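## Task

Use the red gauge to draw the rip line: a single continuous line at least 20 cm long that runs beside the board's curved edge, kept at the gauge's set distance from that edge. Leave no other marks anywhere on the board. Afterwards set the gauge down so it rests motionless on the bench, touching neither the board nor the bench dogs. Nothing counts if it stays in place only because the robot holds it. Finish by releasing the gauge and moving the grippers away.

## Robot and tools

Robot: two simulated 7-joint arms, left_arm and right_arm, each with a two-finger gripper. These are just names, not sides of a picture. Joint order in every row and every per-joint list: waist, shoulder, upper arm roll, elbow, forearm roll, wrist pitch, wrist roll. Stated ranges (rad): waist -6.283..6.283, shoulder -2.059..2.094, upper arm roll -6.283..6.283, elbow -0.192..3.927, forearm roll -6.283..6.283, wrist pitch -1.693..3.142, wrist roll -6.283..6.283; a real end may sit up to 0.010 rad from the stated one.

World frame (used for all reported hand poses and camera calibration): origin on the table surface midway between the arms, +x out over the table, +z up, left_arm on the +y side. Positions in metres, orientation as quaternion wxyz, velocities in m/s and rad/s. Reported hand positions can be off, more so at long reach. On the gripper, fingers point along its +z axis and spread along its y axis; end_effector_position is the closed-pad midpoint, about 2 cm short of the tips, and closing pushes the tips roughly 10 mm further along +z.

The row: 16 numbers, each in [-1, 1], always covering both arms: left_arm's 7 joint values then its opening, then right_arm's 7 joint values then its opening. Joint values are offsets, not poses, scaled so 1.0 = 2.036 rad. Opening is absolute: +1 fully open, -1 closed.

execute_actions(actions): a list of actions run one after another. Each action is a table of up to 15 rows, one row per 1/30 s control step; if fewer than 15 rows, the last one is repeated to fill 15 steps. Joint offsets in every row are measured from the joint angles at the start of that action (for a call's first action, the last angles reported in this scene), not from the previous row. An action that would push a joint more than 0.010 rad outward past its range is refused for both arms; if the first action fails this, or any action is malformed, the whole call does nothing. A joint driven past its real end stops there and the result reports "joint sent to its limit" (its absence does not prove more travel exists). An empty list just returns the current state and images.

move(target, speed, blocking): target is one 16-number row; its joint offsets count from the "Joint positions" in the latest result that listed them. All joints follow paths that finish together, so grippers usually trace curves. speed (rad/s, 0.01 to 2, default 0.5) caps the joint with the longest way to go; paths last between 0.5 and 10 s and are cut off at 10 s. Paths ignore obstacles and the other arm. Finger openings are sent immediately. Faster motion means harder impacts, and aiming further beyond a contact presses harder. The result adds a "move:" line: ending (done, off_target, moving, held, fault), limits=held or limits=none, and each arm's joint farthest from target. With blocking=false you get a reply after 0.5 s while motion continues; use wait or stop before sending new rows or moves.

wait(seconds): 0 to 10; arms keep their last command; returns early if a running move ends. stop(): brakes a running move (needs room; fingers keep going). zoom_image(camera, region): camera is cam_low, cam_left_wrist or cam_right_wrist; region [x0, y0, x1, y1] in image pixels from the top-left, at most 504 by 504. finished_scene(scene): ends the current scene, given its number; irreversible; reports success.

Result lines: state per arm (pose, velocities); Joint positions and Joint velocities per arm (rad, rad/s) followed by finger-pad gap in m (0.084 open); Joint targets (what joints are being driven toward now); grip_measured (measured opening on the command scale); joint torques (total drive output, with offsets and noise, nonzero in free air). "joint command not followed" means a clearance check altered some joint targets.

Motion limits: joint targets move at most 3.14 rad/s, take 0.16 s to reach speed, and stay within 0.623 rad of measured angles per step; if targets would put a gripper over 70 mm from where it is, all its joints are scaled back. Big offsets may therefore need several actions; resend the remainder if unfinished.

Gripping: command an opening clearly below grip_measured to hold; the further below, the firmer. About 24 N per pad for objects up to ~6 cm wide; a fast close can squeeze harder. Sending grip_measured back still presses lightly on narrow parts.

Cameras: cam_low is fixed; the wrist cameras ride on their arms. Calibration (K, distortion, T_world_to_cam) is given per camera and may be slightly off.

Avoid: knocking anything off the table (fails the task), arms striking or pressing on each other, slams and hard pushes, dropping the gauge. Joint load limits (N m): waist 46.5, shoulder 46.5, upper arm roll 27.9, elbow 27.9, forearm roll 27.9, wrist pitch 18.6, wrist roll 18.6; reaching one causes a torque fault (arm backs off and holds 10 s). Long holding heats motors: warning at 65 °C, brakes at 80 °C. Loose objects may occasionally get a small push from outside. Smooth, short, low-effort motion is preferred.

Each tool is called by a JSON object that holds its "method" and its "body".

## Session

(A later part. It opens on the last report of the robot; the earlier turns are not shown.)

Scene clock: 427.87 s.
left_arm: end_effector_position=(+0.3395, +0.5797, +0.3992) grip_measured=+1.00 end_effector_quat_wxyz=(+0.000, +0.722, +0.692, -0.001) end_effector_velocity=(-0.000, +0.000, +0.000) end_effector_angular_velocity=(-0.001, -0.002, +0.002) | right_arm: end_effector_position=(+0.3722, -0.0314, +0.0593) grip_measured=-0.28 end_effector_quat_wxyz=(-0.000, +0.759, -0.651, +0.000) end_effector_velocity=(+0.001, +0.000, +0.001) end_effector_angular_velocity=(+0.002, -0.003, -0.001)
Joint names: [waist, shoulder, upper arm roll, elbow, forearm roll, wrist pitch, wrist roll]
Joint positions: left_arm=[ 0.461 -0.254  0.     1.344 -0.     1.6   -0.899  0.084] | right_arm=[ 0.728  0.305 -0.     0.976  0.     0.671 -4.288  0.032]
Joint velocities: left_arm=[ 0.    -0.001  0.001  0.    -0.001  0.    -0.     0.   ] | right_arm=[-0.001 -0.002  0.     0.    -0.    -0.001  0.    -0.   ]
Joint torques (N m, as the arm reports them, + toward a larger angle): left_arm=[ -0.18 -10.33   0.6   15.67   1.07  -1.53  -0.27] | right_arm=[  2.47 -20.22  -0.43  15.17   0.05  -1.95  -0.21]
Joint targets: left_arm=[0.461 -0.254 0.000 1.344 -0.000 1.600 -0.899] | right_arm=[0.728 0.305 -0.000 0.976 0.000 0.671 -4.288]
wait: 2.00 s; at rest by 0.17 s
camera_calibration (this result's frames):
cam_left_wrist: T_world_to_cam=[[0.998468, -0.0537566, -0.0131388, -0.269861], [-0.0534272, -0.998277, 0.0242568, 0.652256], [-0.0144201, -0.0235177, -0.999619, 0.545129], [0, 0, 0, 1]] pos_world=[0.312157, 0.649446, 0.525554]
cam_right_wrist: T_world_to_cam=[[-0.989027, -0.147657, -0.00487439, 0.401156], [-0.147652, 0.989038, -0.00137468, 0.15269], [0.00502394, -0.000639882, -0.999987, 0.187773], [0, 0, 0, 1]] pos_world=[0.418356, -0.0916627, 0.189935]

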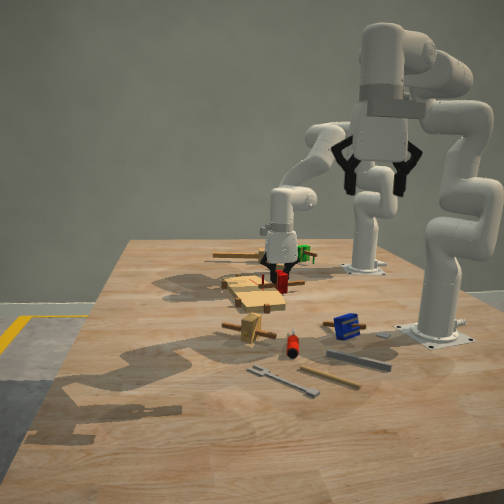

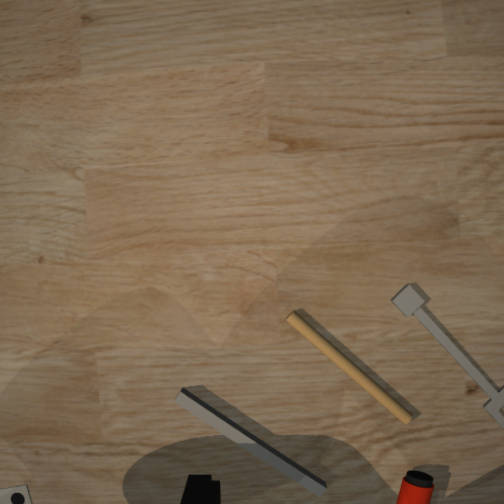

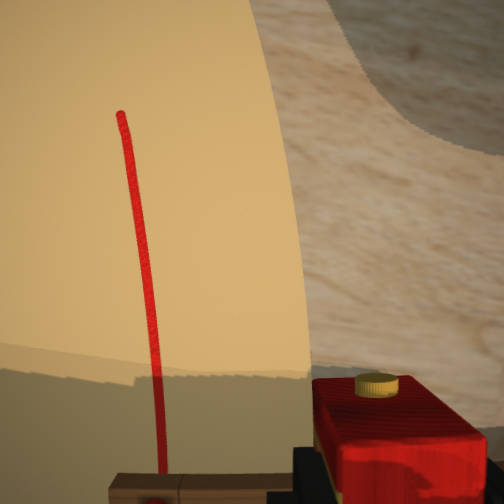

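{"method": "move", "body": {"target": [0,0,0,0,0,0,0,1,0.01225,0.0078,0,0.0118,0,0.004,0.02453,-1], "speed": 0.04}}

{"method": "wait", "body": {"seconds": 1.5}}

Scene clock: 432.70 s.
left_arm: end_effector_position=(+0.3395, +0.5797, +0.3992) grip_measured=+1.00 end_effector_quat_wxyz=(+0.000, +0.722, +0.692, -0.001) end_effector_velocity=(-0.000, +0.000, -0.000) end_effector_angular_velocity=(-0.001, -0.000, +0.002) | right_arm: end_effector_position=(+0.3703, -0.0176, +0.0593) grip_measured=-0.28 end_effector_quat_wxyz=(-0.000, +0.751, -0.661, -0.000) end_effector_velocity=(+0.000, -0.000, +0.000) end_effector_angular_velocity=(-0.000, +0.000, -0.003)
Joint names: [waist, shoulder, upper arm roll, elbow, forearm roll, wrist pitch, wrist roll]
Joint positions: left_arm=[ 0.461 -0.254  0.     1.344 -0.     1.6   -0.899  0.084] | right_arm=[ 0.753  0.321  0.     1.     0.     0.679 -4.239  0.032]
Joint velocities: left_arm=[ 0.001  0.001  0.    -0.    -0.001  0.    -0.    -0.   ] | right_arm=[-0.     0.    -0.001  0.001  0.     0.001  0.002  0.   ]
Joint torques (N m, as the arm reports them, + toward a larger angle): left_arm=[  0.11 -10.63   0.79  15.47   1.21  -1.51  -0.24] | right_arm=[  2.85 -20.89  -0.04  15.22   0.25  -1.7   -0.26]
Joint targets: left_arm=[0.461 -0.254 0.000 1.344 -0.000 1.600 -0.899] | right_arm=[0.753 0.321 -0.000 1.000 0.000 0.679 -4.239]
move: done; limits=none; left_arm: farthest joint: the waist, 0.000 radians from its target (0.000 radians at the start); right_arm: farthest joint: the wrist roll, 0.001 radians from its target (0.050 radians at the start)
camera_calibration (this result's frames):
cam_left_wrist: T_world_to_cam=[[0.998468, -0.0537566, -0.0131387, -0.269861], [-0.0534272, -0.998277, 0.0242568, 0.652256], [-0.0144201, -0.0235177, -0.999619, 0.545129], [0, 0, 0, 1]] pos_world=[0.312157, 0.649446, 0.525554]
cam_right_wrist: T_world_to_cam=[[-0.992317, -0.123619, -0.00509791, 0.402951], [-0.123616, 0.99233, -0.00104496, 0.129884], [0.00518798, -0.000406748, -0.999986, 0.187771], [0, 0, 0, 1]] pos_world=[0.414936, -0.0789991, 0.189959]

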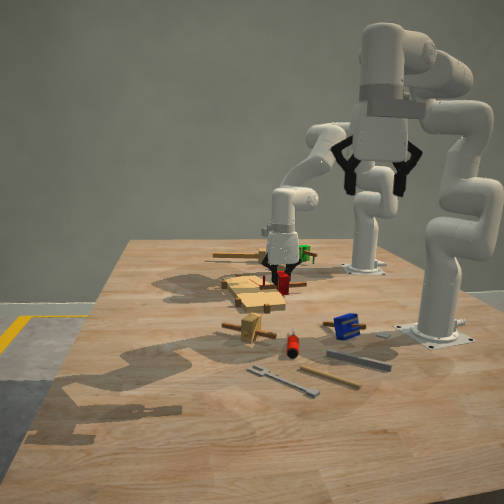

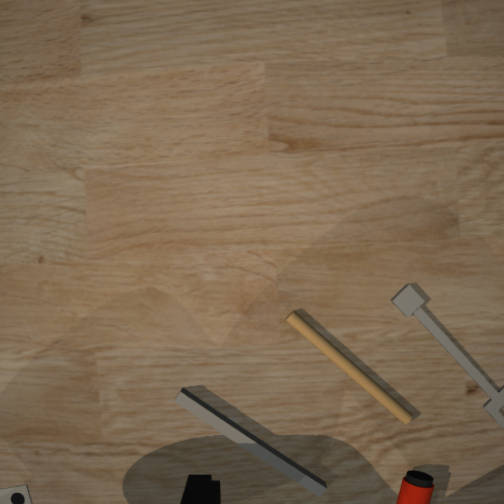

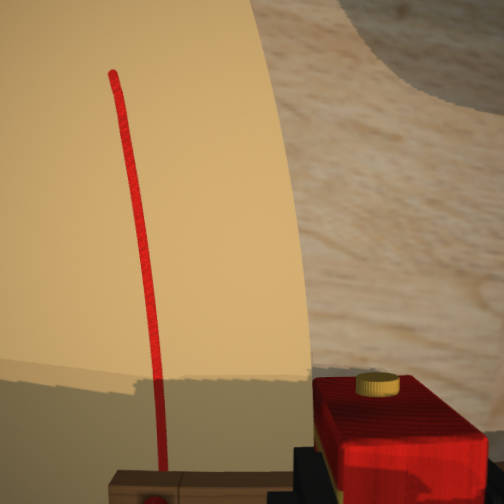

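Scene clock: 434.20 s.
left_arm: end_effector_position=(+0.3395, +0.5797, +0.3992) grip_measured=+1.00 end_effector_quat_wxyz=(+0.000, +0.722, +0.692, -0.001) end_effector_velocity=(+0.000, -0.000, +0.000) end_effector_angular_velocity=(+0.001, +0.000, -0.000) | right_arm: end_effector_position=(+0.3704, -0.0179, +0.0593) grip_measured=-0.28 end_effector_quat_wxyz=(-0.000, +0.751, -0.661, +0.000) end_effector_velocity=(+0.001, -0.000, +0.001) end_effector_angular_velocity=(+0.000, -0.001, -0.000)
Joint names: [waist, shoulder, upper arm roll, elbow, forearm roll, wrist pitch, wrist roll]
Joint positions: left_arm=[ 0.461 -0.254  0.     1.344 -0.     1.6   -0.899  0.084] | right_arm=[ 0.753  0.321 -0.     1.     0.     0.679 -4.239  0.032]
Joint velocities: left_arm=[-0.    -0.    -0.001  0.001  0.001 -0.    -0.    -0.   ] | right_arm=[-0.001 -0.001 -0.     0.001 -0.001  0.001  0.     0.   ]
Joint torques (N m, as the arm reports them, + toward a larger angle): left_arm=[ -0.16 -10.43   0.8   15.75   1.03  -1.87  -0.25] | right_arm=[  1.86 -20.5   -1.04  14.85   0.06  -1.37  -0.09]
Joint targets: left_arm=[0.461 -0.254 0.000 1.344 -0.000 1.600 -0.899] | right_arm=[0.753 0.321 -0.000 1.000 0.000 0.679 -4.239]
wait: 1.50 s; at rest by 0.17 s
camera_calibration (this result's frames):
cam_left_wrist: T_world_to_cam=[[0.998468, -0.0537567, -0.0131388, -0.269861], [-0.0534272, -0.998277, 0.0242568, 0.652256], [-0.0144202, -0.0235177, -0.999619, 0.545129], [0, 0, 0, 1]] pos_world=[0.312157, 0.649446, 0.525554]
cam_right_wrist: T_world_to_cam=[[-0.992392, -0.123017, -0.00489769, 0.403001], [-0.123012, 0.992404, -0.00130915, 0.129945], [0.00502154, -0.000696718, -0.999987, 0.187818], [0, 0, 0, 1]] pos_world=[0.414977, -0.0792513, 0.189959]

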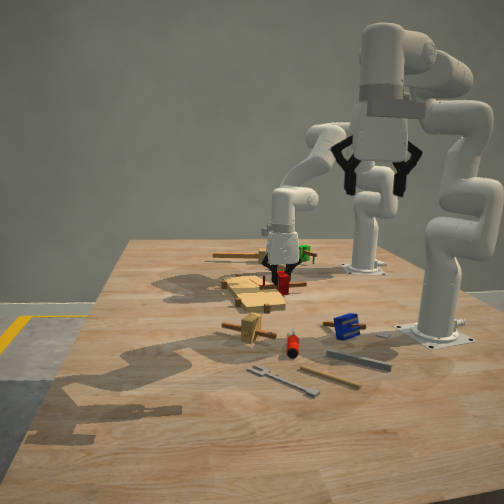

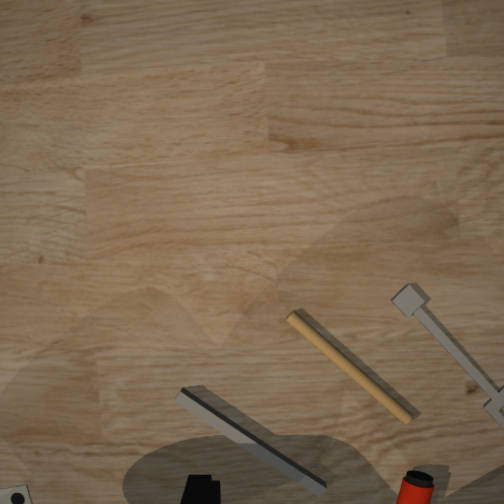

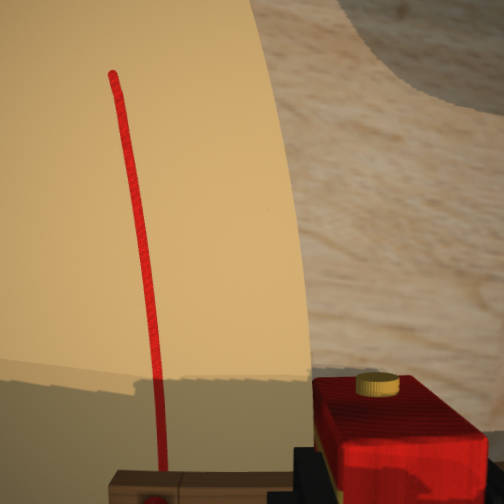

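{"method": "move", "body": {"target": [0,0,0,0,0,0,0,1,0.0118,0.00834,0,0.01271,0,0.00437,0.02408,-1], "speed": 0.04}}

{"method": "wait", "body": {"seconds": 1.5}}

Scene clock: 439.40 s.
left_arm: end_effector_position=(+0.3395, +0.5797, +0.3992) grip_measured=+1.00 end_effector_quat_wxyz=(+0.000, +0.722, +0.692, -0.001) end_effector_velocity=(-0.000, +0.000, -0.000) end_effector_angular_velocity=(+0.000, +0.000, +0.001) | right_arm: end_effector_position=(+0.3687, -0.0044, +0.0593) grip_measured=-0.28 end_effector_quat_wxyz=(-0.000, +0.742, -0.670, +0.000) end_effector_velocity=(+0.001, +0.002, +0.001) end_effector_angular_velocity=(+0.001, -0.002, +0.000)
Joint names: [waist, shoulder, upper arm roll, elbow, forearm roll, wrist pitch, wrist roll]
Joint positions: left_arm=[ 0.461 -0.254  0.     1.344 -0.     1.6   -0.899  0.084] | right_arm=[ 0.777  0.338 -0.     1.026  0.     0.688 -4.19   0.032]
Joint velocities: left_arm=[ 0.001  0.    -0.001 -0.     0.    -0.001 -0.001 -0.   ] | right_arm=[ 0.002  0.001 -0.     0.004 -0.     0.     0.001 -0.   ]
Joint torques (N m, as the arm reports them, + toward a larger angle): left_arm=[ -0.43 -10.18   0.56  15.55   0.83  -1.68  -0.25] | right_arm=[  3.25 -20.92   0.23  15.22   0.38  -1.74  -0.19]
Joint targets: left_arm=[0.461 -0.254 0.000 1.344 -0.000 1.600 -0.899] | right_arm=[0.777 0.338 -0.000 1.026 0.000 0.688 -4.189]
move: done; limits=none; left_arm: farthest joint: the waist, 0.000 radians from its target (0.000 radians at the start); right_arm: farthest joint: the waist, 0.000 radians from its target (0.024 radians at the start)
camera_calibration (this result's frames):
cam_left_wrist: T_world_to_cam=[[0.998468, -0.0537565, -0.0131388, -0.269861], [-0.053427, -0.998277, 0.0242568, 0.652256], [-0.0144201, -0.0235176, -0.999619, 0.545129], [0, 0, 0, 1]] pos_world=[0.312157, 0.649446, 0.525554]
cam_right_wrist: T_world_to_cam=[[-0.995138, -0.098359, -0.00509776, 0.404181], [-0.0983544, 0.995151, -0.00114256, 0.10728], [0.00518542, -0.000635617, -0.999986, 0.187804], [0, 0, 0, 1]] pos_world=[0.411794, -0.0668855, 0.189984]

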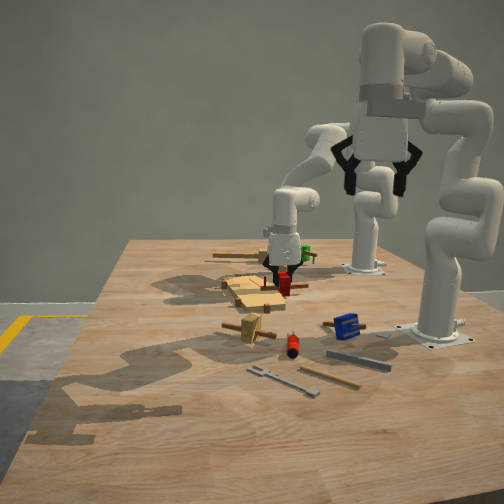

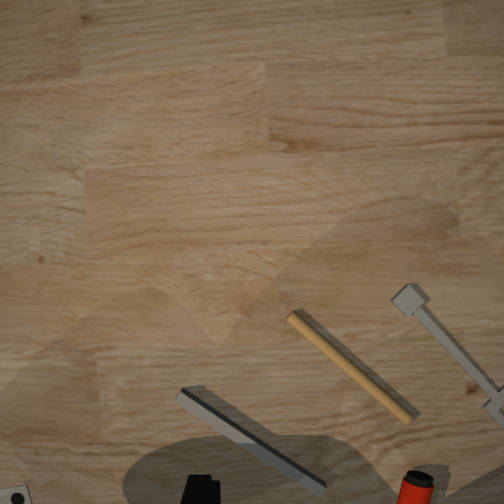

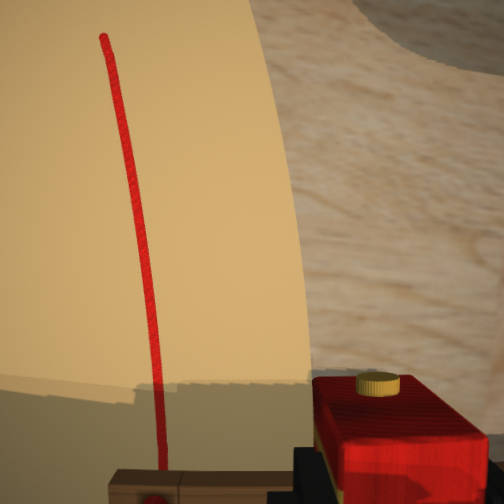

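Scene clock: 440.90 s.
left_arm: end_effector_position=(+0.3395, +0.5797, +0.3992) grip_measured=+1.00 end_effector_quat_wxyz=(+0.000, +0.722, +0.692, -0.001) end_effector_velocity=(-0.000, +0.000, +0.000) end_effector_angular_velocity=(-0.001, -0.001, +0.001) | right_arm: end_effector_position=(+0.3687, -0.0044, +0.0593) grip_measured=-0.28 end_effector_quat_wxyz=(-0.000, +0.742, -0.670, +0.000) end_effector_velocity=(-0.001, +0.000, -0.001) end_effector_angular_velocity=(-0.001, +0.001, +0.001)
Joint names: [waist, shoulder, upper arm roll, elbow, forearm roll, wrist pitch, wrist roll]
Joint positions: left_arm=[ 0.461 -0.254  0.     1.344 -0.     1.6   -0.899  0.084] | right_arm=[ 0.777  0.338 -0.     1.026  0.     0.688 -4.19   0.032]
Joint velocities: left_arm=[ 0.001  0.     0.001  0.    -0.001  0.     0.001 -0.   ] | right_arm=[ 0.001  0.     0.    -0.002  0.    -0.001  0.    -0.   ]
Joint torques (N m, as the arm reports them, + toward a larger angle): left_arm=[ -0.18 -10.07   0.8   15.73   0.97  -1.71  -0.08] | right_arm=[  3.12 -21.1    0.08  14.97   0.25  -1.44  -0.24]
Joint targets: left_arm=[0.461 -0.254 0.000 1.344 -0.000 1.600 -0.899] | right_arm=[0.777 0.338 -0.000 1.026 0.000 0.688 -4.189]
wait: 1.50 s; at rest by 0.17 s
camera_calibration (this result's frames):
cam_left_wrist: T_world_to_cam=[[0.998468, -0.0537567, -0.0131388, -0.269861], [-0.0534273, -0.998277, 0.0242568, 0.652256], [-0.0144202, -0.0235176, -0.999619, 0.545129], [0, 0, 0, 1]] pos_world=[0.312157, 0.649446, 0.525554]
cam_right_wrist: T_world_to_cam=[[-0.995156, -0.0981879, -0.00492212, 0.404126], [-0.0981828, 0.995168, -0.00126953, 0.10727], [0.00502299, -0.00078011, -0.999987, 0.187856], [0, 0, 0, 1]] pos_world=[0.411757, -0.0669245, 0.189979]

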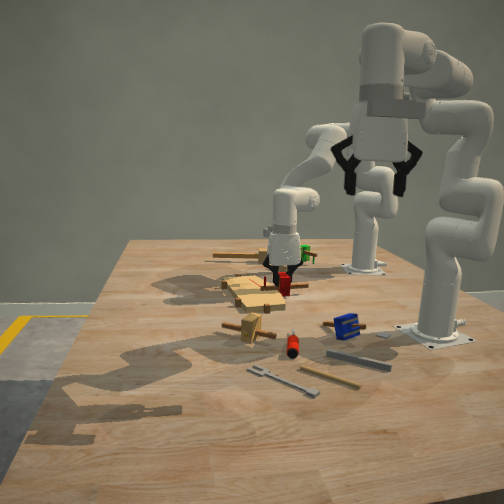

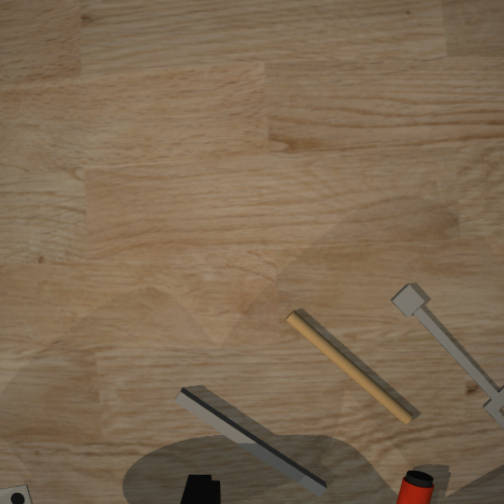

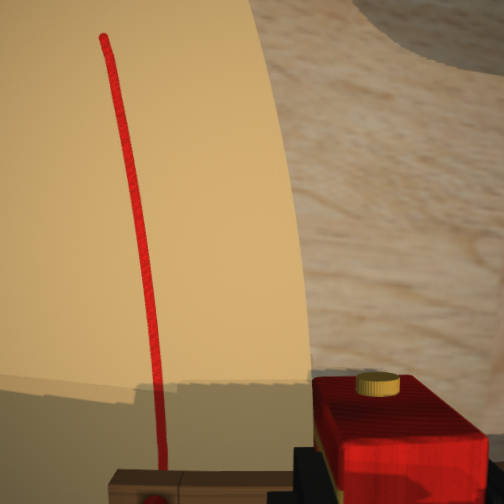

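{"method": "move", "body": {"target": [0,0,0,0,0,0,0,1,0.01134,0.00937,0,0.01439,0,0.00502,0.0236,-1], "speed": 0.04}}

{"method": "wait", "body": {"seconds": 1.5}}

Scene clock: 455.90 s.
left_arm: end_effector_position=(+0.3395, +0.5797, +0.3992) grip_measured=+1.00 end_effector_quat_wxyz=(+0.000, +0.722, +0.692, -0.001) end_effector_velocity=(-0.000, -0.000, +0.000) end_effector_angular_velocity=(-0.001, -0.001, +0.002) | right_arm: end_effector_position=(+0.3675, +0.0091, +0.0594) grip_measured=-0.28 end_effector_quat_wxyz=(-0.000, +0.734, -0.679, -0.000) end_effector_velocity=(+0.000, +0.001, +0.000) end_effector_angular_velocity=(+0.001, -0.001, -0.001)
Joint names: [waist, shoulder, upper arm roll, elbow, forearm roll, wrist pitch, wrist roll]
Joint positions: left_arm=[ 0.461 -0.254  0.     1.344 -0.     1.6   -0.899  0.084] | right_arm=[ 0.8    0.357 -0.     1.055  0.     0.698 -4.142  0.032]
Joint velocities: left_arm=[ 0.    -0.001  0.001 -0.    -0.001  0.001 -0.001 -0.   ] | right_arm=[ 0.001  0.    -0.001  0.001  0.    -0.     0.002 -0.   ]
Joint torques (N m, as the arm reports them, + toward a larger angle): left_arm=[ -0.43 -10.02   0.6   15.78   0.94  -1.84  -0.14] | right_arm=[  3.22 -21.03   0.44  15.31   0.46  -1.72  -0.24]
Joint targets: left_arm=[0.461 -0.254 0.000 1.344 -0.000 1.600 -0.899] | right_arm=[0.800 0.357 -0.000 1.055 0.000 0.698 -4.141]
move: done; limits=none; left_arm: farthest joint: the waist, 0.000 radians from its target (0.000 radians at the start); right_arm: farthest joint: the shoulder, 0.001 radians from its target (0.019 radians at the start)
camera_calibration (this result's frames):
cam_left_wrist: T_world_to_cam=[[0.998468, -0.0537567, -0.0131389, -0.269861], [-0.0534273, -0.998277, 0.0242569, 0.652256], [-0.0144202, -0.0235178, -0.999619, 0.545129], [0, 0, 0, 1]] pos_world=[0.312157, 0.649446, 0.525554]
cam_right_wrist: T_world_to_cam=[[-0.997291, -0.0733994, -0.00489036, 0.404806], [-0.0733941, 0.997302, -0.0012538, 0.0845506], [0.00496919, -0.000891481, -0.999987, 0.187906], [0, 0, 0, 1]] pos_world=[0.408981, -0.0544424, 0.189989]

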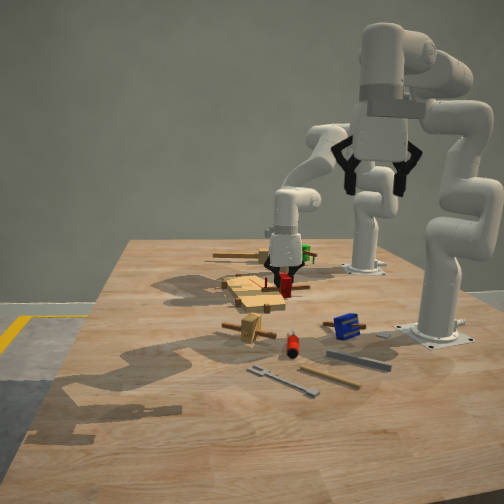

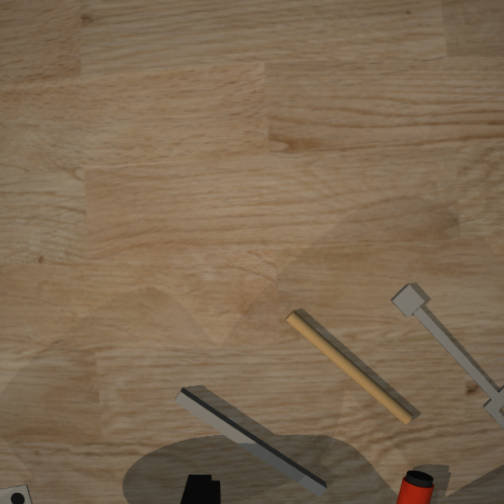

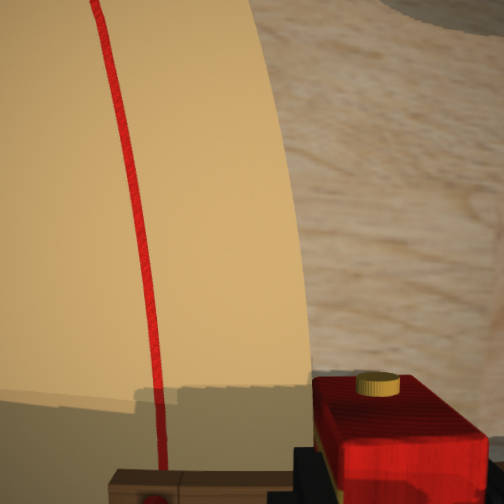

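Scene clock: 457.40 s.
left_arm: end_effector_position=(+0.3395, +0.5797, +0.3992) grip_measured=+1.00 end_effector_quat_wxyz=(+0.000, +0.722, +0.692, -0.001) end_effector_velocity=(-0.001, +0.001, -0.000) end_effector_angular_velocity=(+0.000, +0.001, +0.003) | right_arm: end_effector_position=(+0.3675, +0.0091, +0.0593) grip_measured=-0.28 end_effector_quat_wxyz=(-0.000, +0.734, -0.679, +0.000) end_effector_velocity=(-0.000, -0.000, -0.000) end_effector_angular_velocity=(-0.001, +0.001, -0.000)
Joint names: [waist, shoulder, upper arm roll, elbow, forearm roll, wrist pitch, wrist roll]
Joint positions: left_arm=[ 0.461 -0.254  0.     1.344 -0.     1.6   -0.899  0.084] | right_arm=[ 0.8    0.357 -0.     1.055  0.     0.698 -4.141  0.032]
Joint velocities: left_arm=[ 0.     0.001  0.002  0.     0.002 -0.    -0.001 -0.   ] | right_arm=[ 0.    -0.    -0.    -0.001  0.     0.001 -0.     0.   ]
Joint torques (N m, as the arm reports them, + toward a larger angle): left_arm=[ -0.14 -10.22   0.71  15.6    1.12  -1.78  -0.08] | right_arm=[  3.36 -20.68   0.42  15.36   0.49  -1.87  -0.28]
Joint targets: left_arm=[0.461 -0.254 0.000 1.344 -0.000 1.600 -0.899] | right_arm=[0.800 0.357 -0.000 1.055 0.000 0.698 -4.141]
wait: 1.50 s; at rest by 0.17 s
camera_calibration (this result's frames):
cam_left_wrist: T_world_to_cam=[[0.998468, -0.0537568, -0.013139, -0.269861], [-0.0534274, -0.998277, 0.0242569, 0.652256], [-0.0144203, -0.0235177, -0.999619, 0.545129], [0, 0, 0, 1]] pos_world=[0.312157, 0.649446, 0.525554]
cam_right_wrist: T_world_to_cam=[[-0.997297, -0.0733157, -0.00490597, 0.404822], [-0.0733104, 0.997308, -0.00125717, 0.0844911], [0.00498494, -0.000894111, -0.999987, 0.187891], [0, 0, 0, 1]] pos_world=[0.408985, -0.0544159, 0.189981]

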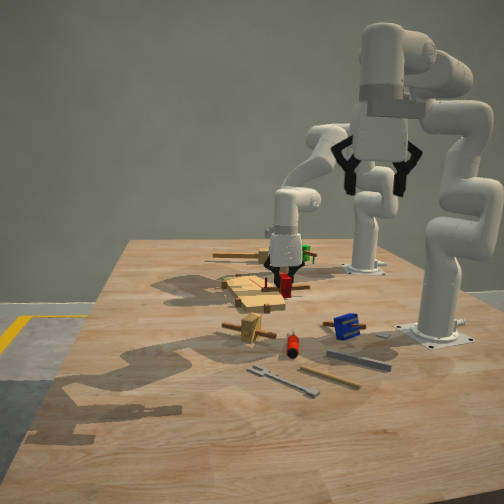

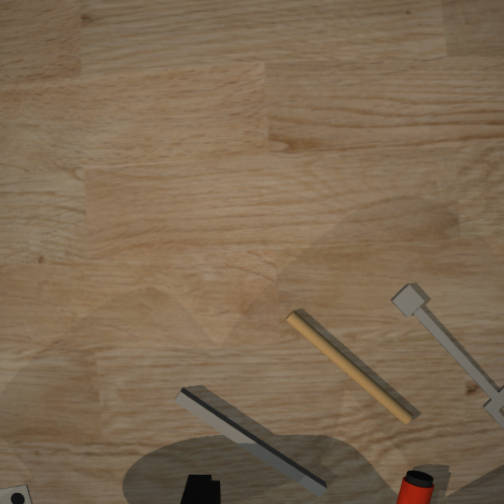

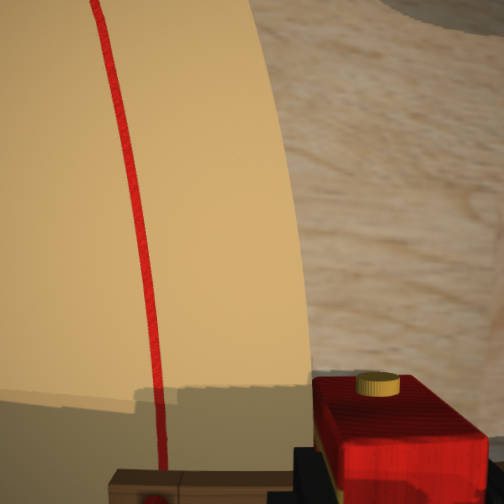

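The line is continuing cleanly. The next step includes a 0.05 mm lift to keep the pressure light.

{"method": "move", "body": {"target": [0,0,0,0,0,0,0,1,0.01084,0.01008,0,0.0157,0,0.00562,0.02312,-1], "speed": 0.04}}

{"method": "wait", "body": {"seconds": 1.5}}

Scene clock: 461.53 s.
left_arm: end_effector_position=(+0.3395, +0.5797, +0.3992) grip_measured=+1.00 end_effector_quat_wxyz=(+0.000, +0.722, +0.692, -0.001) end_effector_velocity=(-0.000, +0.000, +0.000) end_effector_angular_velocity=(+0.000, -0.001, +0.001) | right_arm: end_effector_position=(+0.3666, +0.0227, +0.0594) grip_measured=-0.28 end_effector_quat_wxyz=(-0.000, +0.725, -0.688, -0.000) end_effector_velocity=(-0.000, +0.001, +0.001) end_effector_angular_velocity=(+0.000, -0.000, -0.001)
Joint names: [waist, shoulder, upper arm roll, elbow, forearm roll, wrist pitch, wrist roll]
Joint positions: left_arm=[ 0.461 -0.254  0.     1.344 -0.     1.6   -0.899  0.084] | right_arm=[ 0.822  0.377 -0.     1.087  0.     0.71  -4.095  0.032]
Joint velocities: left_arm=[ 0.001 -0.    -0.     0.001 -0.     0.     0.    -0.   ] | right_arm=[ 0.001 -0.001 -0.     0.001  0.     0.002  0.002  0.   ]
Joint torques (N m, as the arm reports them, + toward a larger angle): left_arm=[  0.19 -10.36   0.77  15.6    1.25  -1.77   0.01] | right_arm=[  3.22 -21.24   0.44  15.27   0.55  -1.83  -0.33]
Joint targets: left_arm=[0.461 -0.254 0.000 1.344 -0.000 1.600 -0.899] | right_arm=[0.822 0.377 -0.000 1.087 0.000 0.710 -4.094]
move: done; limits=none; left_arm: farthest joint: the waist, 0.000 radians from its target (0.000 radians at the start); right_arm: farthest joint: the wrist roll, 0.001 radians from its target (0.048 radians at the start)
camera_calibration (this result's frames):
cam_left_wrist: T_world_to_cam=[[0.998468, -0.0537569, -0.0131389, -0.269861], [-0.0534274, -0.998277, 0.0242569, 0.652256], [-0.0144202, -0.0235177, -0.999619, 0.545129], [0, 0, 0, 1]] pos_world=[0.312157, 0.649446, 0.525554]
cam_right_wrist: T_world_to_cam=[[-0.998814, -0.0484502, -0.00488208, 0.404931], [-0.0484448, 0.998825, -0.00123493, 0.0617494], [0.00493618, -0.000996957, -0.999987, 0.187988], [0, 0, 0, 1]] pos_world=[0.406514, -0.0418704, 0.190039]

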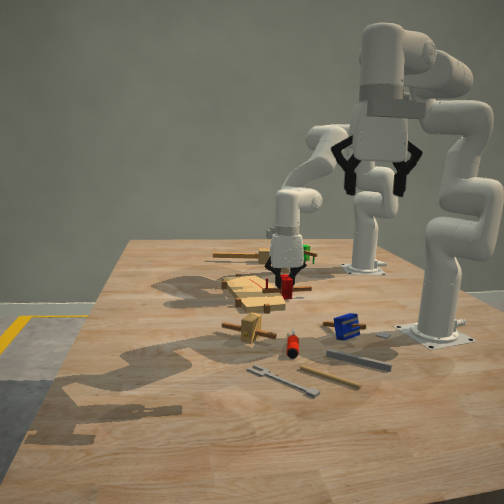

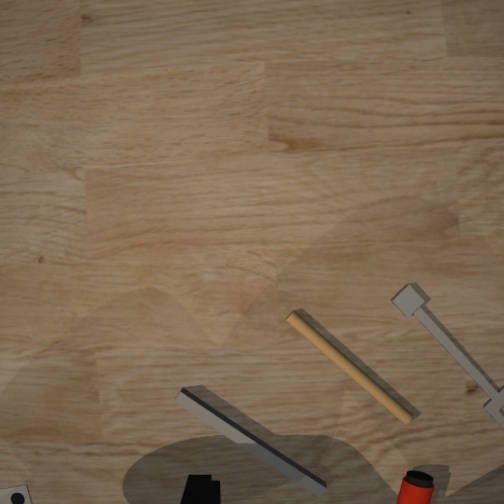

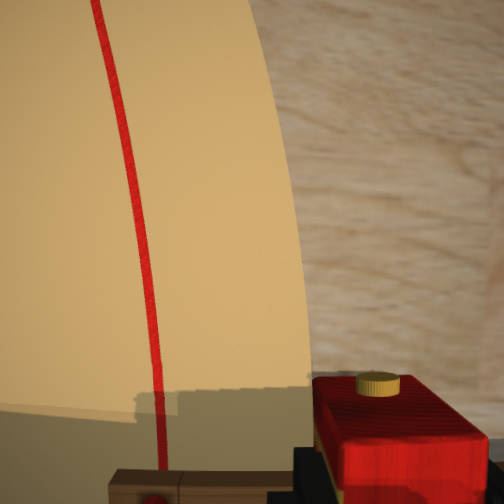

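Scene clock: 463.03 s.
left_arm: end_effector_position=(+0.3395, +0.5797, +0.3992) grip_measured=+1.00 end_effector_quat_wxyz=(+0.000, +0.722, +0.692, -0.001) end_effector_velocity=(-0.000, +0.001, +0.000) end_effector_angular_velocity=(+0.001, -0.001, -0.000) | right_arm: end_effector_position=(+0.3666, +0.0227, +0.0594) grip_measured=-0.28 end_effector_quat_wxyz=(-0.000, +0.725, -0.688, -0.000) end_effector_velocity=(+0.001, -0.001, -0.000) end_effector_angular_velocity=(-0.000, +0.000, -0.002)
Joint names: [waist, shoulder, upper arm roll, elbow, forearm roll, wrist pitch, wrist roll]
Joint positions: left_arm=[ 0.461 -0.254  0.     1.344 -0.     1.6   -0.899  0.084] | right_arm=[ 0.822  0.377 -0.     1.087  0.     0.71  -4.094  0.032]
Joint velocities: left_arm=[ 0.001  0.     0.     0.001  0.001 -0.     0.001  0.   ] | right_arm=[-0.002  0.001  0.     0.001 -0.     0.     0.    -0.   ]
Joint torques (N m, as the arm reports them, + toward a larger angle): left_arm=[ -0.21 -10.21   0.57  15.55   1.04  -1.76  -0.23] | right_arm=[  3.26 -21.17   0.56  15.3    0.39  -1.9   -0.28]
Joint targets: left_arm=[0.461 -0.254 0.000 1.344 -0.000 1.600 -0.899] | right_arm=[0.822 0.377 -0.000 1.087 0.000 0.710 -4.094]
wait: 1.50 s; at rest by 0.17 s
camera_calibration (this result's frames):
cam_left_wrist: T_world_to_cam=[[0.998468, -0.053757, -0.013139, -0.269861], [-0.0534275, -0.998277, 0.0242569, 0.652256], [-0.0144203, -0.0235177, -0.999619, 0.545129], [0, 0, 0, 1]] pos_world=[0.312157, 0.649445, 0.525554]
cam_right_wrist: T_world_to_cam=[[-0.998818, -0.0483591, -0.00489042, 0.404942], [-0.0483535, 0.99883, -0.0012456, 0.0616911], [0.00494493, -0.00100766, -0.999987, 0.187976], [0, 0, 0, 1]] pos_world=[0.406517, -0.0418468, 0.19003]

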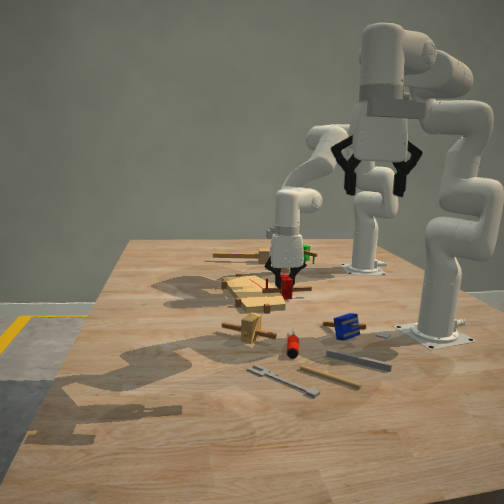

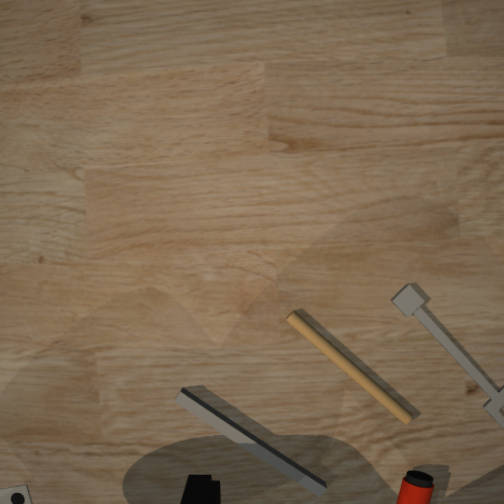

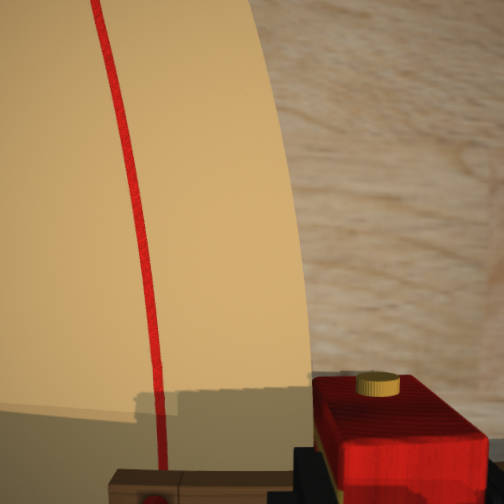

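{"method": "move", "body": {"target": [0,0,0,0,0,0,0,1,0.01033,0.01083,0,0.01703,0,0.00619,0.02261,-1], "speed": 0.04}}

{"method": "move", "body": {"target": [0,0,0,0,0,0,0,1,0.0098,0.01158,0,0.01836,0,0.00678,0.02215,-1], "speed": 0.04}}

Scene clock: 467.43 s.
left_arm: end_effector_position=(+0.3395, +0.5797, +0.3992) grip_measured=+1.00 end_effector_quat_wxyz=(+0.000, +0.722, +0.692, -0.001) end_effector_velocity=(-0.000, -0.000, -0.000) end_effector_angular_velocity=(+0.000, +0.001, +0.001) | right_arm: end_effector_position=(+0.3661, +0.0363, +0.0595) grip_measured=-0.28 end_effector_quat_wxyz=(-0.000, +0.717, -0.697, -0.000) end_effector_velocity=(+0.000, -0.000, +0.000) end_effector_angular_velocity=(-0.001, +0.001, -0.002)
Joint names: [waist, shoulder, upper arm roll, elbow, forearm roll, wrist pitch, wrist roll]
Joint positions: left_arm=[ 0.461 -0.254  0.     1.344 -0.     1.6   -0.899  0.084] | right_arm=[ 0.843  0.399 -0.     1.122  0.     0.722 -4.048  0.032]
Joint velocities: left_arm=[-0.001 -0.     0.    -0.     0.001  0.    -0.002  0.   ] | right_arm=[-0.     0.    -0.     0.001  0.     0.002  0.001  0.   ]
Joint torques (N m, as the arm reports them, + toward a larger angle): left_arm=[ -0.35 -10.27   0.74  15.71   1.07  -1.76  -0.01] | right_arm=[  3.27 -21.64   0.48  15.43   0.39  -1.9   -0.16]
Joint targets: left_arm=[0.461 -0.254 0.000 1.344 -0.000 1.600 -0.899] | right_arm=[0.843 0.399 -0.000 1.122 0.000 0.722 -4.048]
move: done; limits=none; left_arm: farthest joint: the waist, 0.000 radians from its target (0.000 radians at the start); right_arm: farthest joint: the waist, 0.000 radians from its target (0.021 radians at the start)
camera_calibration (this result's frames):
cam_left_wrist: T_world_to_cam=[[0.998468, -0.0537572, -0.0131389, -0.269861], [-0.0534277, -0.998277, 0.0242568, 0.652256], [-0.0144203, -0.0235176, -0.999619, 0.545129], [0, 0, 0, 1]] pos_world=[0.312157, 0.649445, 0.525555]
cam_right_wrist: T_world_to_cam=[[-0.999714, -0.0233948, -0.00487223, 0.404496], [-0.0233891, 0.999726, -0.00123398, 0.0389334], [0.00489976, -0.00111967, -0.999987, 0.188082], [0, 0, 0, 1]] pos_world=[0.404369, -0.0292491, 0.190098]

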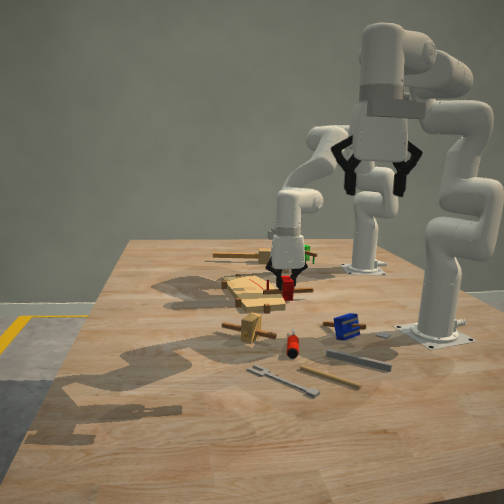

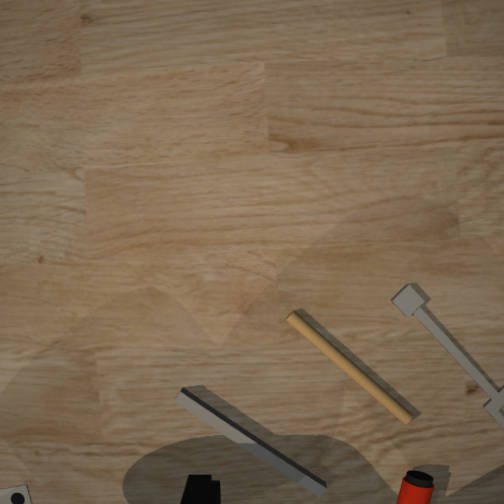

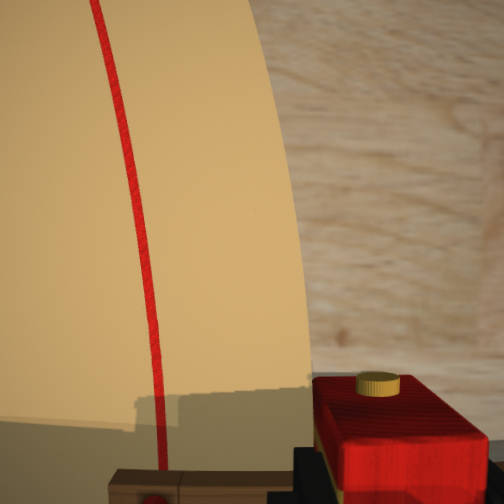

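Scene clock: 468.87 s.
left_arm: end_effector_position=(+0.3395, +0.5797, +0.3992) grip_measured=+1.00 end_effector_quat_wxyz=(+0.000, +0.722, +0.692, -0.001) end_effector_velocity=(+0.000, -0.000, -0.000) end_effector_angular_velocity=(-0.000, +0.000, +0.000) | right_arm: end_effector_position=(+0.3659, +0.0499, +0.0595) grip_measured=-0.28 end_effector_quat_wxyz=(-0.000, +0.708, -0.706, -0.000) end_effector_velocity=(+0.001, -0.000, +0.000) end_effector_angular_velocity=(+0.000, -0.000, -0.003)
Joint names: [waist, shoulder, upper arm roll, elbow, forearm roll, wrist pitch, wrist roll]
Joint positions: left_arm=[ 0.461 -0.254  0.     1.344 -0.     1.6   -0.899  0.084] | right_arm=[ 0.863  0.423 -0.     1.159  0.     0.736 -4.004  0.032]
Joint velocities: left_arm=[ 0.  0. -0. -0. -0. -0. -0.  0.] | right_arm=[-0.001 -0.    -0.     0.001  0.     0.001  0.002 -0.   ]
Joint torques (N m, as the arm reports them, + toward a larger angle): left_arm=[  0.15 -10.3    0.7   15.57   0.89  -1.7   -0.13] | right_arm=[  3.35 -22.44   0.56  15.46   0.56  -1.81  -0.26]
Joint targets: left_arm=[0.461 -0.254 0.000 1.344 -0.000 1.600 -0.899] | right_arm=[0.863 0.423 -0.000 1.159 0.000 0.736 -4.003]
move: done; limits=none; left_arm: farthest joint: the waist, 0.000 radians from its target (0.000 radians at the start); right_arm: farthest joint: the wrist roll, 0.001 radians from its target (0.046 radians at the start)
camera_calibration (this result's frames):
cam_left_wrist: T_world_to_cam=[[0.998468, -0.0537572, -0.013139, -0.269861], [-0.0534277, -0.998277, 0.0242569, 0.652256], [-0.0144203, -0.0235178, -0.999619, 0.545129], [0, 0, 0, 1]] pos_world=[0.312157, 0.649445, 0.525554]
cam_right_wrist: T_world_to_cam=[[-0.999987, 0.001545, -0.00493861, 0.40349], [0.00155042, 0.999998, -0.00109296, 0.0161206], [0.00493691, -0.0011006, -0.999987, 0.188153], [0, 0, 0, 1]] pos_world=[0.402531, -0.0165369, 0.190161]

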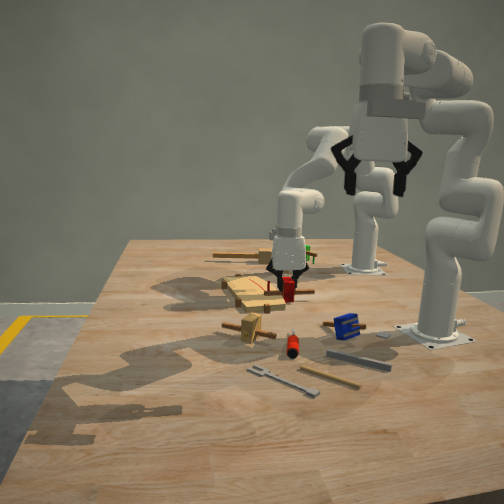

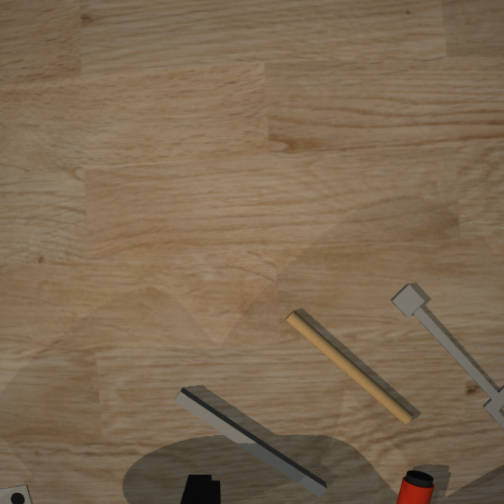

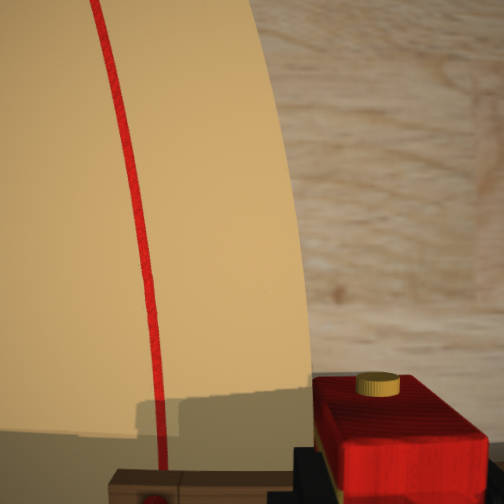

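{"method": "move", "body": {"target": [0,0,0,0,0,0,0,1,0.00928,0.01236,0,0.0197,0,0.00736,0.0216,-1], "speed": 0.04}}

{"method": "move", "body": {"target": [0,0,0,0,0,0,0,1,0.00876,0.01308,0,0.02107,0,0.008,0.0211,-1], "speed": 0.04}}

Scene clock: 473.83 s.
left_arm: end_effector_position=(+0.3395, +0.5797, +0.3992) grip_measured=+1.00 end_effector_quat_wxyz=(+0.000, +0.722, +0.692, -0.001) end_effector_velocity=(+0.001, -0.001, -0.000) end_effector_angular_velocity=(-0.002, -0.001, -0.002) | right_arm: end_effector_position=(+0.3661, +0.0637, +0.0596) grip_measured=-0.28 end_effector_quat_wxyz=(-0.000, +0.699, -0.715, -0.000) end_effector_velocity=(-0.000, -0.000, -0.001) end_effector_angular_velocity=(-0.002, +0.001, -0.002)
Joint names: [waist, shoulder, upper arm roll, elbow, forearm roll, wrist pitch, wrist roll]
Joint positions: left_arm=[ 0.461 -0.254  0.     1.344 -0.     1.6   -0.899  0.084] | right_arm=[ 0.882  0.448  0.     1.199  0.     0.75  -3.96   0.032]
Joint velocities: left_arm=[-0.     0.001 -0.    -0.    -0.002 -0.001  0.001  0.   ] | right_arm=[ 0.     0.001 -0.    -0.    -0.     0.001  0.002 -0.   ]
Joint torques (N m, as the arm reports them, + toward a larger angle): left_arm=[ -0.31 -10.74   0.8   15.68   1.2   -1.77  -0.16] | right_arm=[  3.53 -22.52   0.45  15.62   0.38  -1.97  -0.32]
Joint targets: left_arm=[0.461 -0.254 0.000 1.344 -0.000 1.600 -0.899] | right_arm=[0.882 0.448 -0.000 1.199 0.000 0.751 -3.960]
move: done; limits=none; left_arm: farthest joint: the waist, 0.000 radians from its target (0.000 radians at the start); right_arm: farthest joint: the wrist pitch, 0.001 radians from its target (0.015 radians at the start)
camera_calibration (this result's frames):
cam_left_wrist: T_world_to_cam=[[0.998468, -0.0537571, -0.0131389, -0.269861], [-0.0534276, -0.998277, 0.0242568, 0.652256], [-0.0144202, -0.0235177, -0.999619, 0.545129], [0, 0, 0, 1]] pos_world=[0.312157, 0.649445, 0.525554]
cam_right_wrist: T_world_to_cam=[[-0.999641, 0.026308, -0.00511713, 0.401952], [0.0263124, 0.999653, -0.000782569, -0.00670191], [0.00509477, -0.000916932, -0.999987, 0.188131], [0, 0, 0, 1]] pos_world=[0.401025, -0.00370247, 0.19018]

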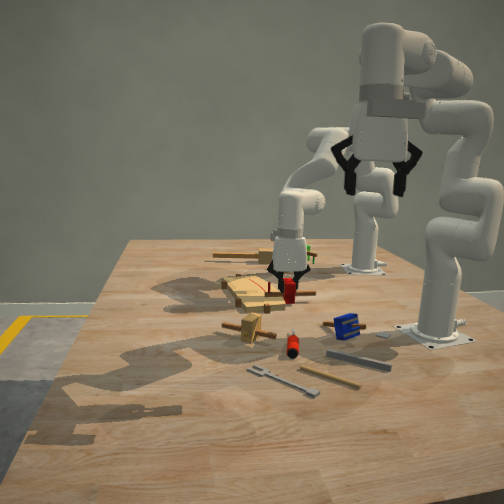

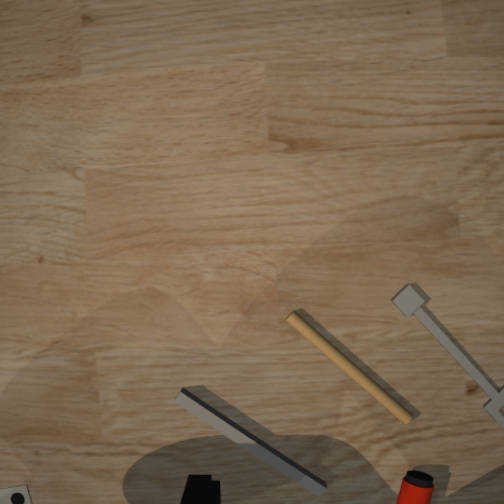

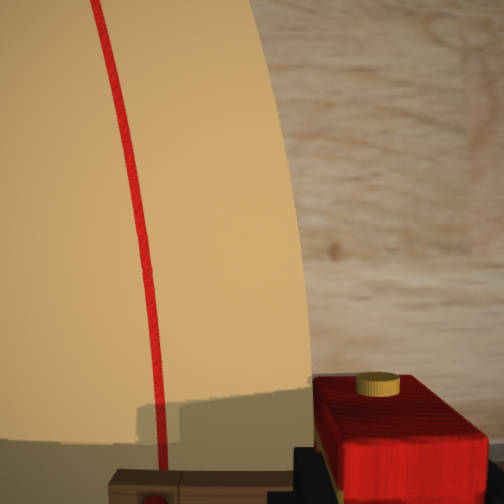

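Scene clock: 475.20 s.
left_arm: end_effector_position=(+0.3395, +0.5797, +0.3992) grip_measured=+1.00 end_effector_quat_wxyz=(+0.000, +0.722, +0.692, -0.001) end_effector_velocity=(-0.000, +0.000, +0.000) end_effector_angular_velocity=(+0.001, -0.000, +0.001) | right_arm: end_effector_position=(+0.3666, +0.0774, +0.0596) grip_measured=-0.28 end_effector_quat_wxyz=(-0.001, +0.690, -0.724, -0.000) end_effector_velocity=(-0.000, +0.001, +0.000) end_effector_angular_velocity=(-0.000, -0.000, -0.000)
Joint names: [waist, shoulder, upper arm roll, elbow, forearm roll, wrist pitch, wrist roll]
Joint positions: left_arm=[ 0.461 -0.254  0.     1.344 -0.     1.6   -0.899  0.084] | right_arm=[ 0.9    0.474  0.     1.242  0.     0.766 -3.917  0.032]
Joint velocities: left_arm=[-0.001 -0.     0.001 -0.     0.001 -0.001 -0.001  0.   ] | right_arm=[ 0.001  0.001 -0.     0.002 -0.     0.001  0.002 -0.   ]
Joint torques (N m, as the arm reports them, + toward a larger angle): left_arm=[ -0.46 -10.33   0.62  15.8    1.11  -1.7   -0.13] | right_arm=[  3.57 -22.59   0.58  16.1    0.46  -2.59  -0.37]
Joint targets: left_arm=[0.461 -0.254 0.000 1.344 -0.000 1.600 -0.899] | right_arm=[0.900 0.475 0.000 1.242 0.000 0.767 -3.917]
move: done; limits=none; left_arm: farthest joint: the waist, 0.000 radians from its target (0.000 radians at the start); right_arm: farthest joint: the waist, 0.000 radians from its target (0.018 radians at the start)
camera_calibration (this result's frames):
cam_left_wrist: T_world_to_cam=[[0.998468, -0.0537572, -0.0131388, -0.269861], [-0.0534277, -0.998277, 0.0242568, 0.652256], [-0.0144202, -0.0235176, -0.999619, 0.545129], [0, 0, 0, 1]] pos_world=[0.312157, 0.649445, 0.525555]
cam_right_wrist: T_world_to_cam=[[-0.998675, 0.0511955, -0.0052018, 0.399822], [0.0511992, 0.998688, -0.00057215, -0.0294471], [0.00516569, -0.00083772, -0.999986, 0.188153], [0, 0, 0, 1]] pos_world=[0.399828, 0.00909698, 0.190213]

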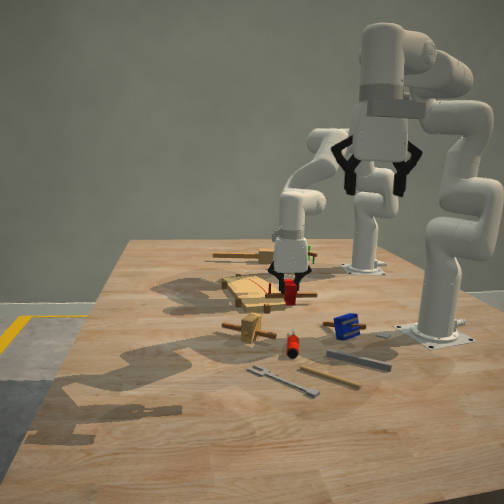

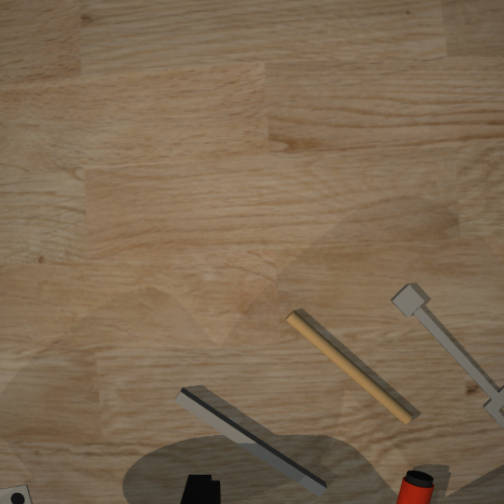

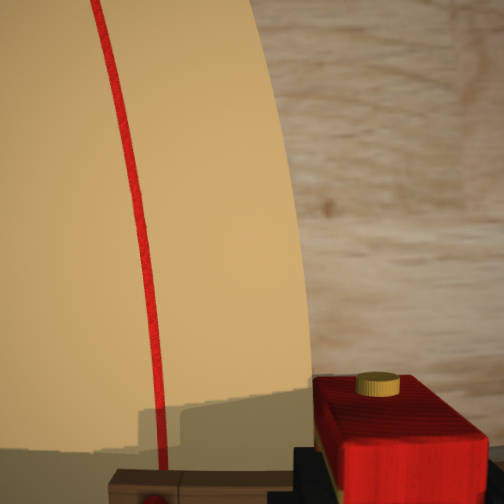

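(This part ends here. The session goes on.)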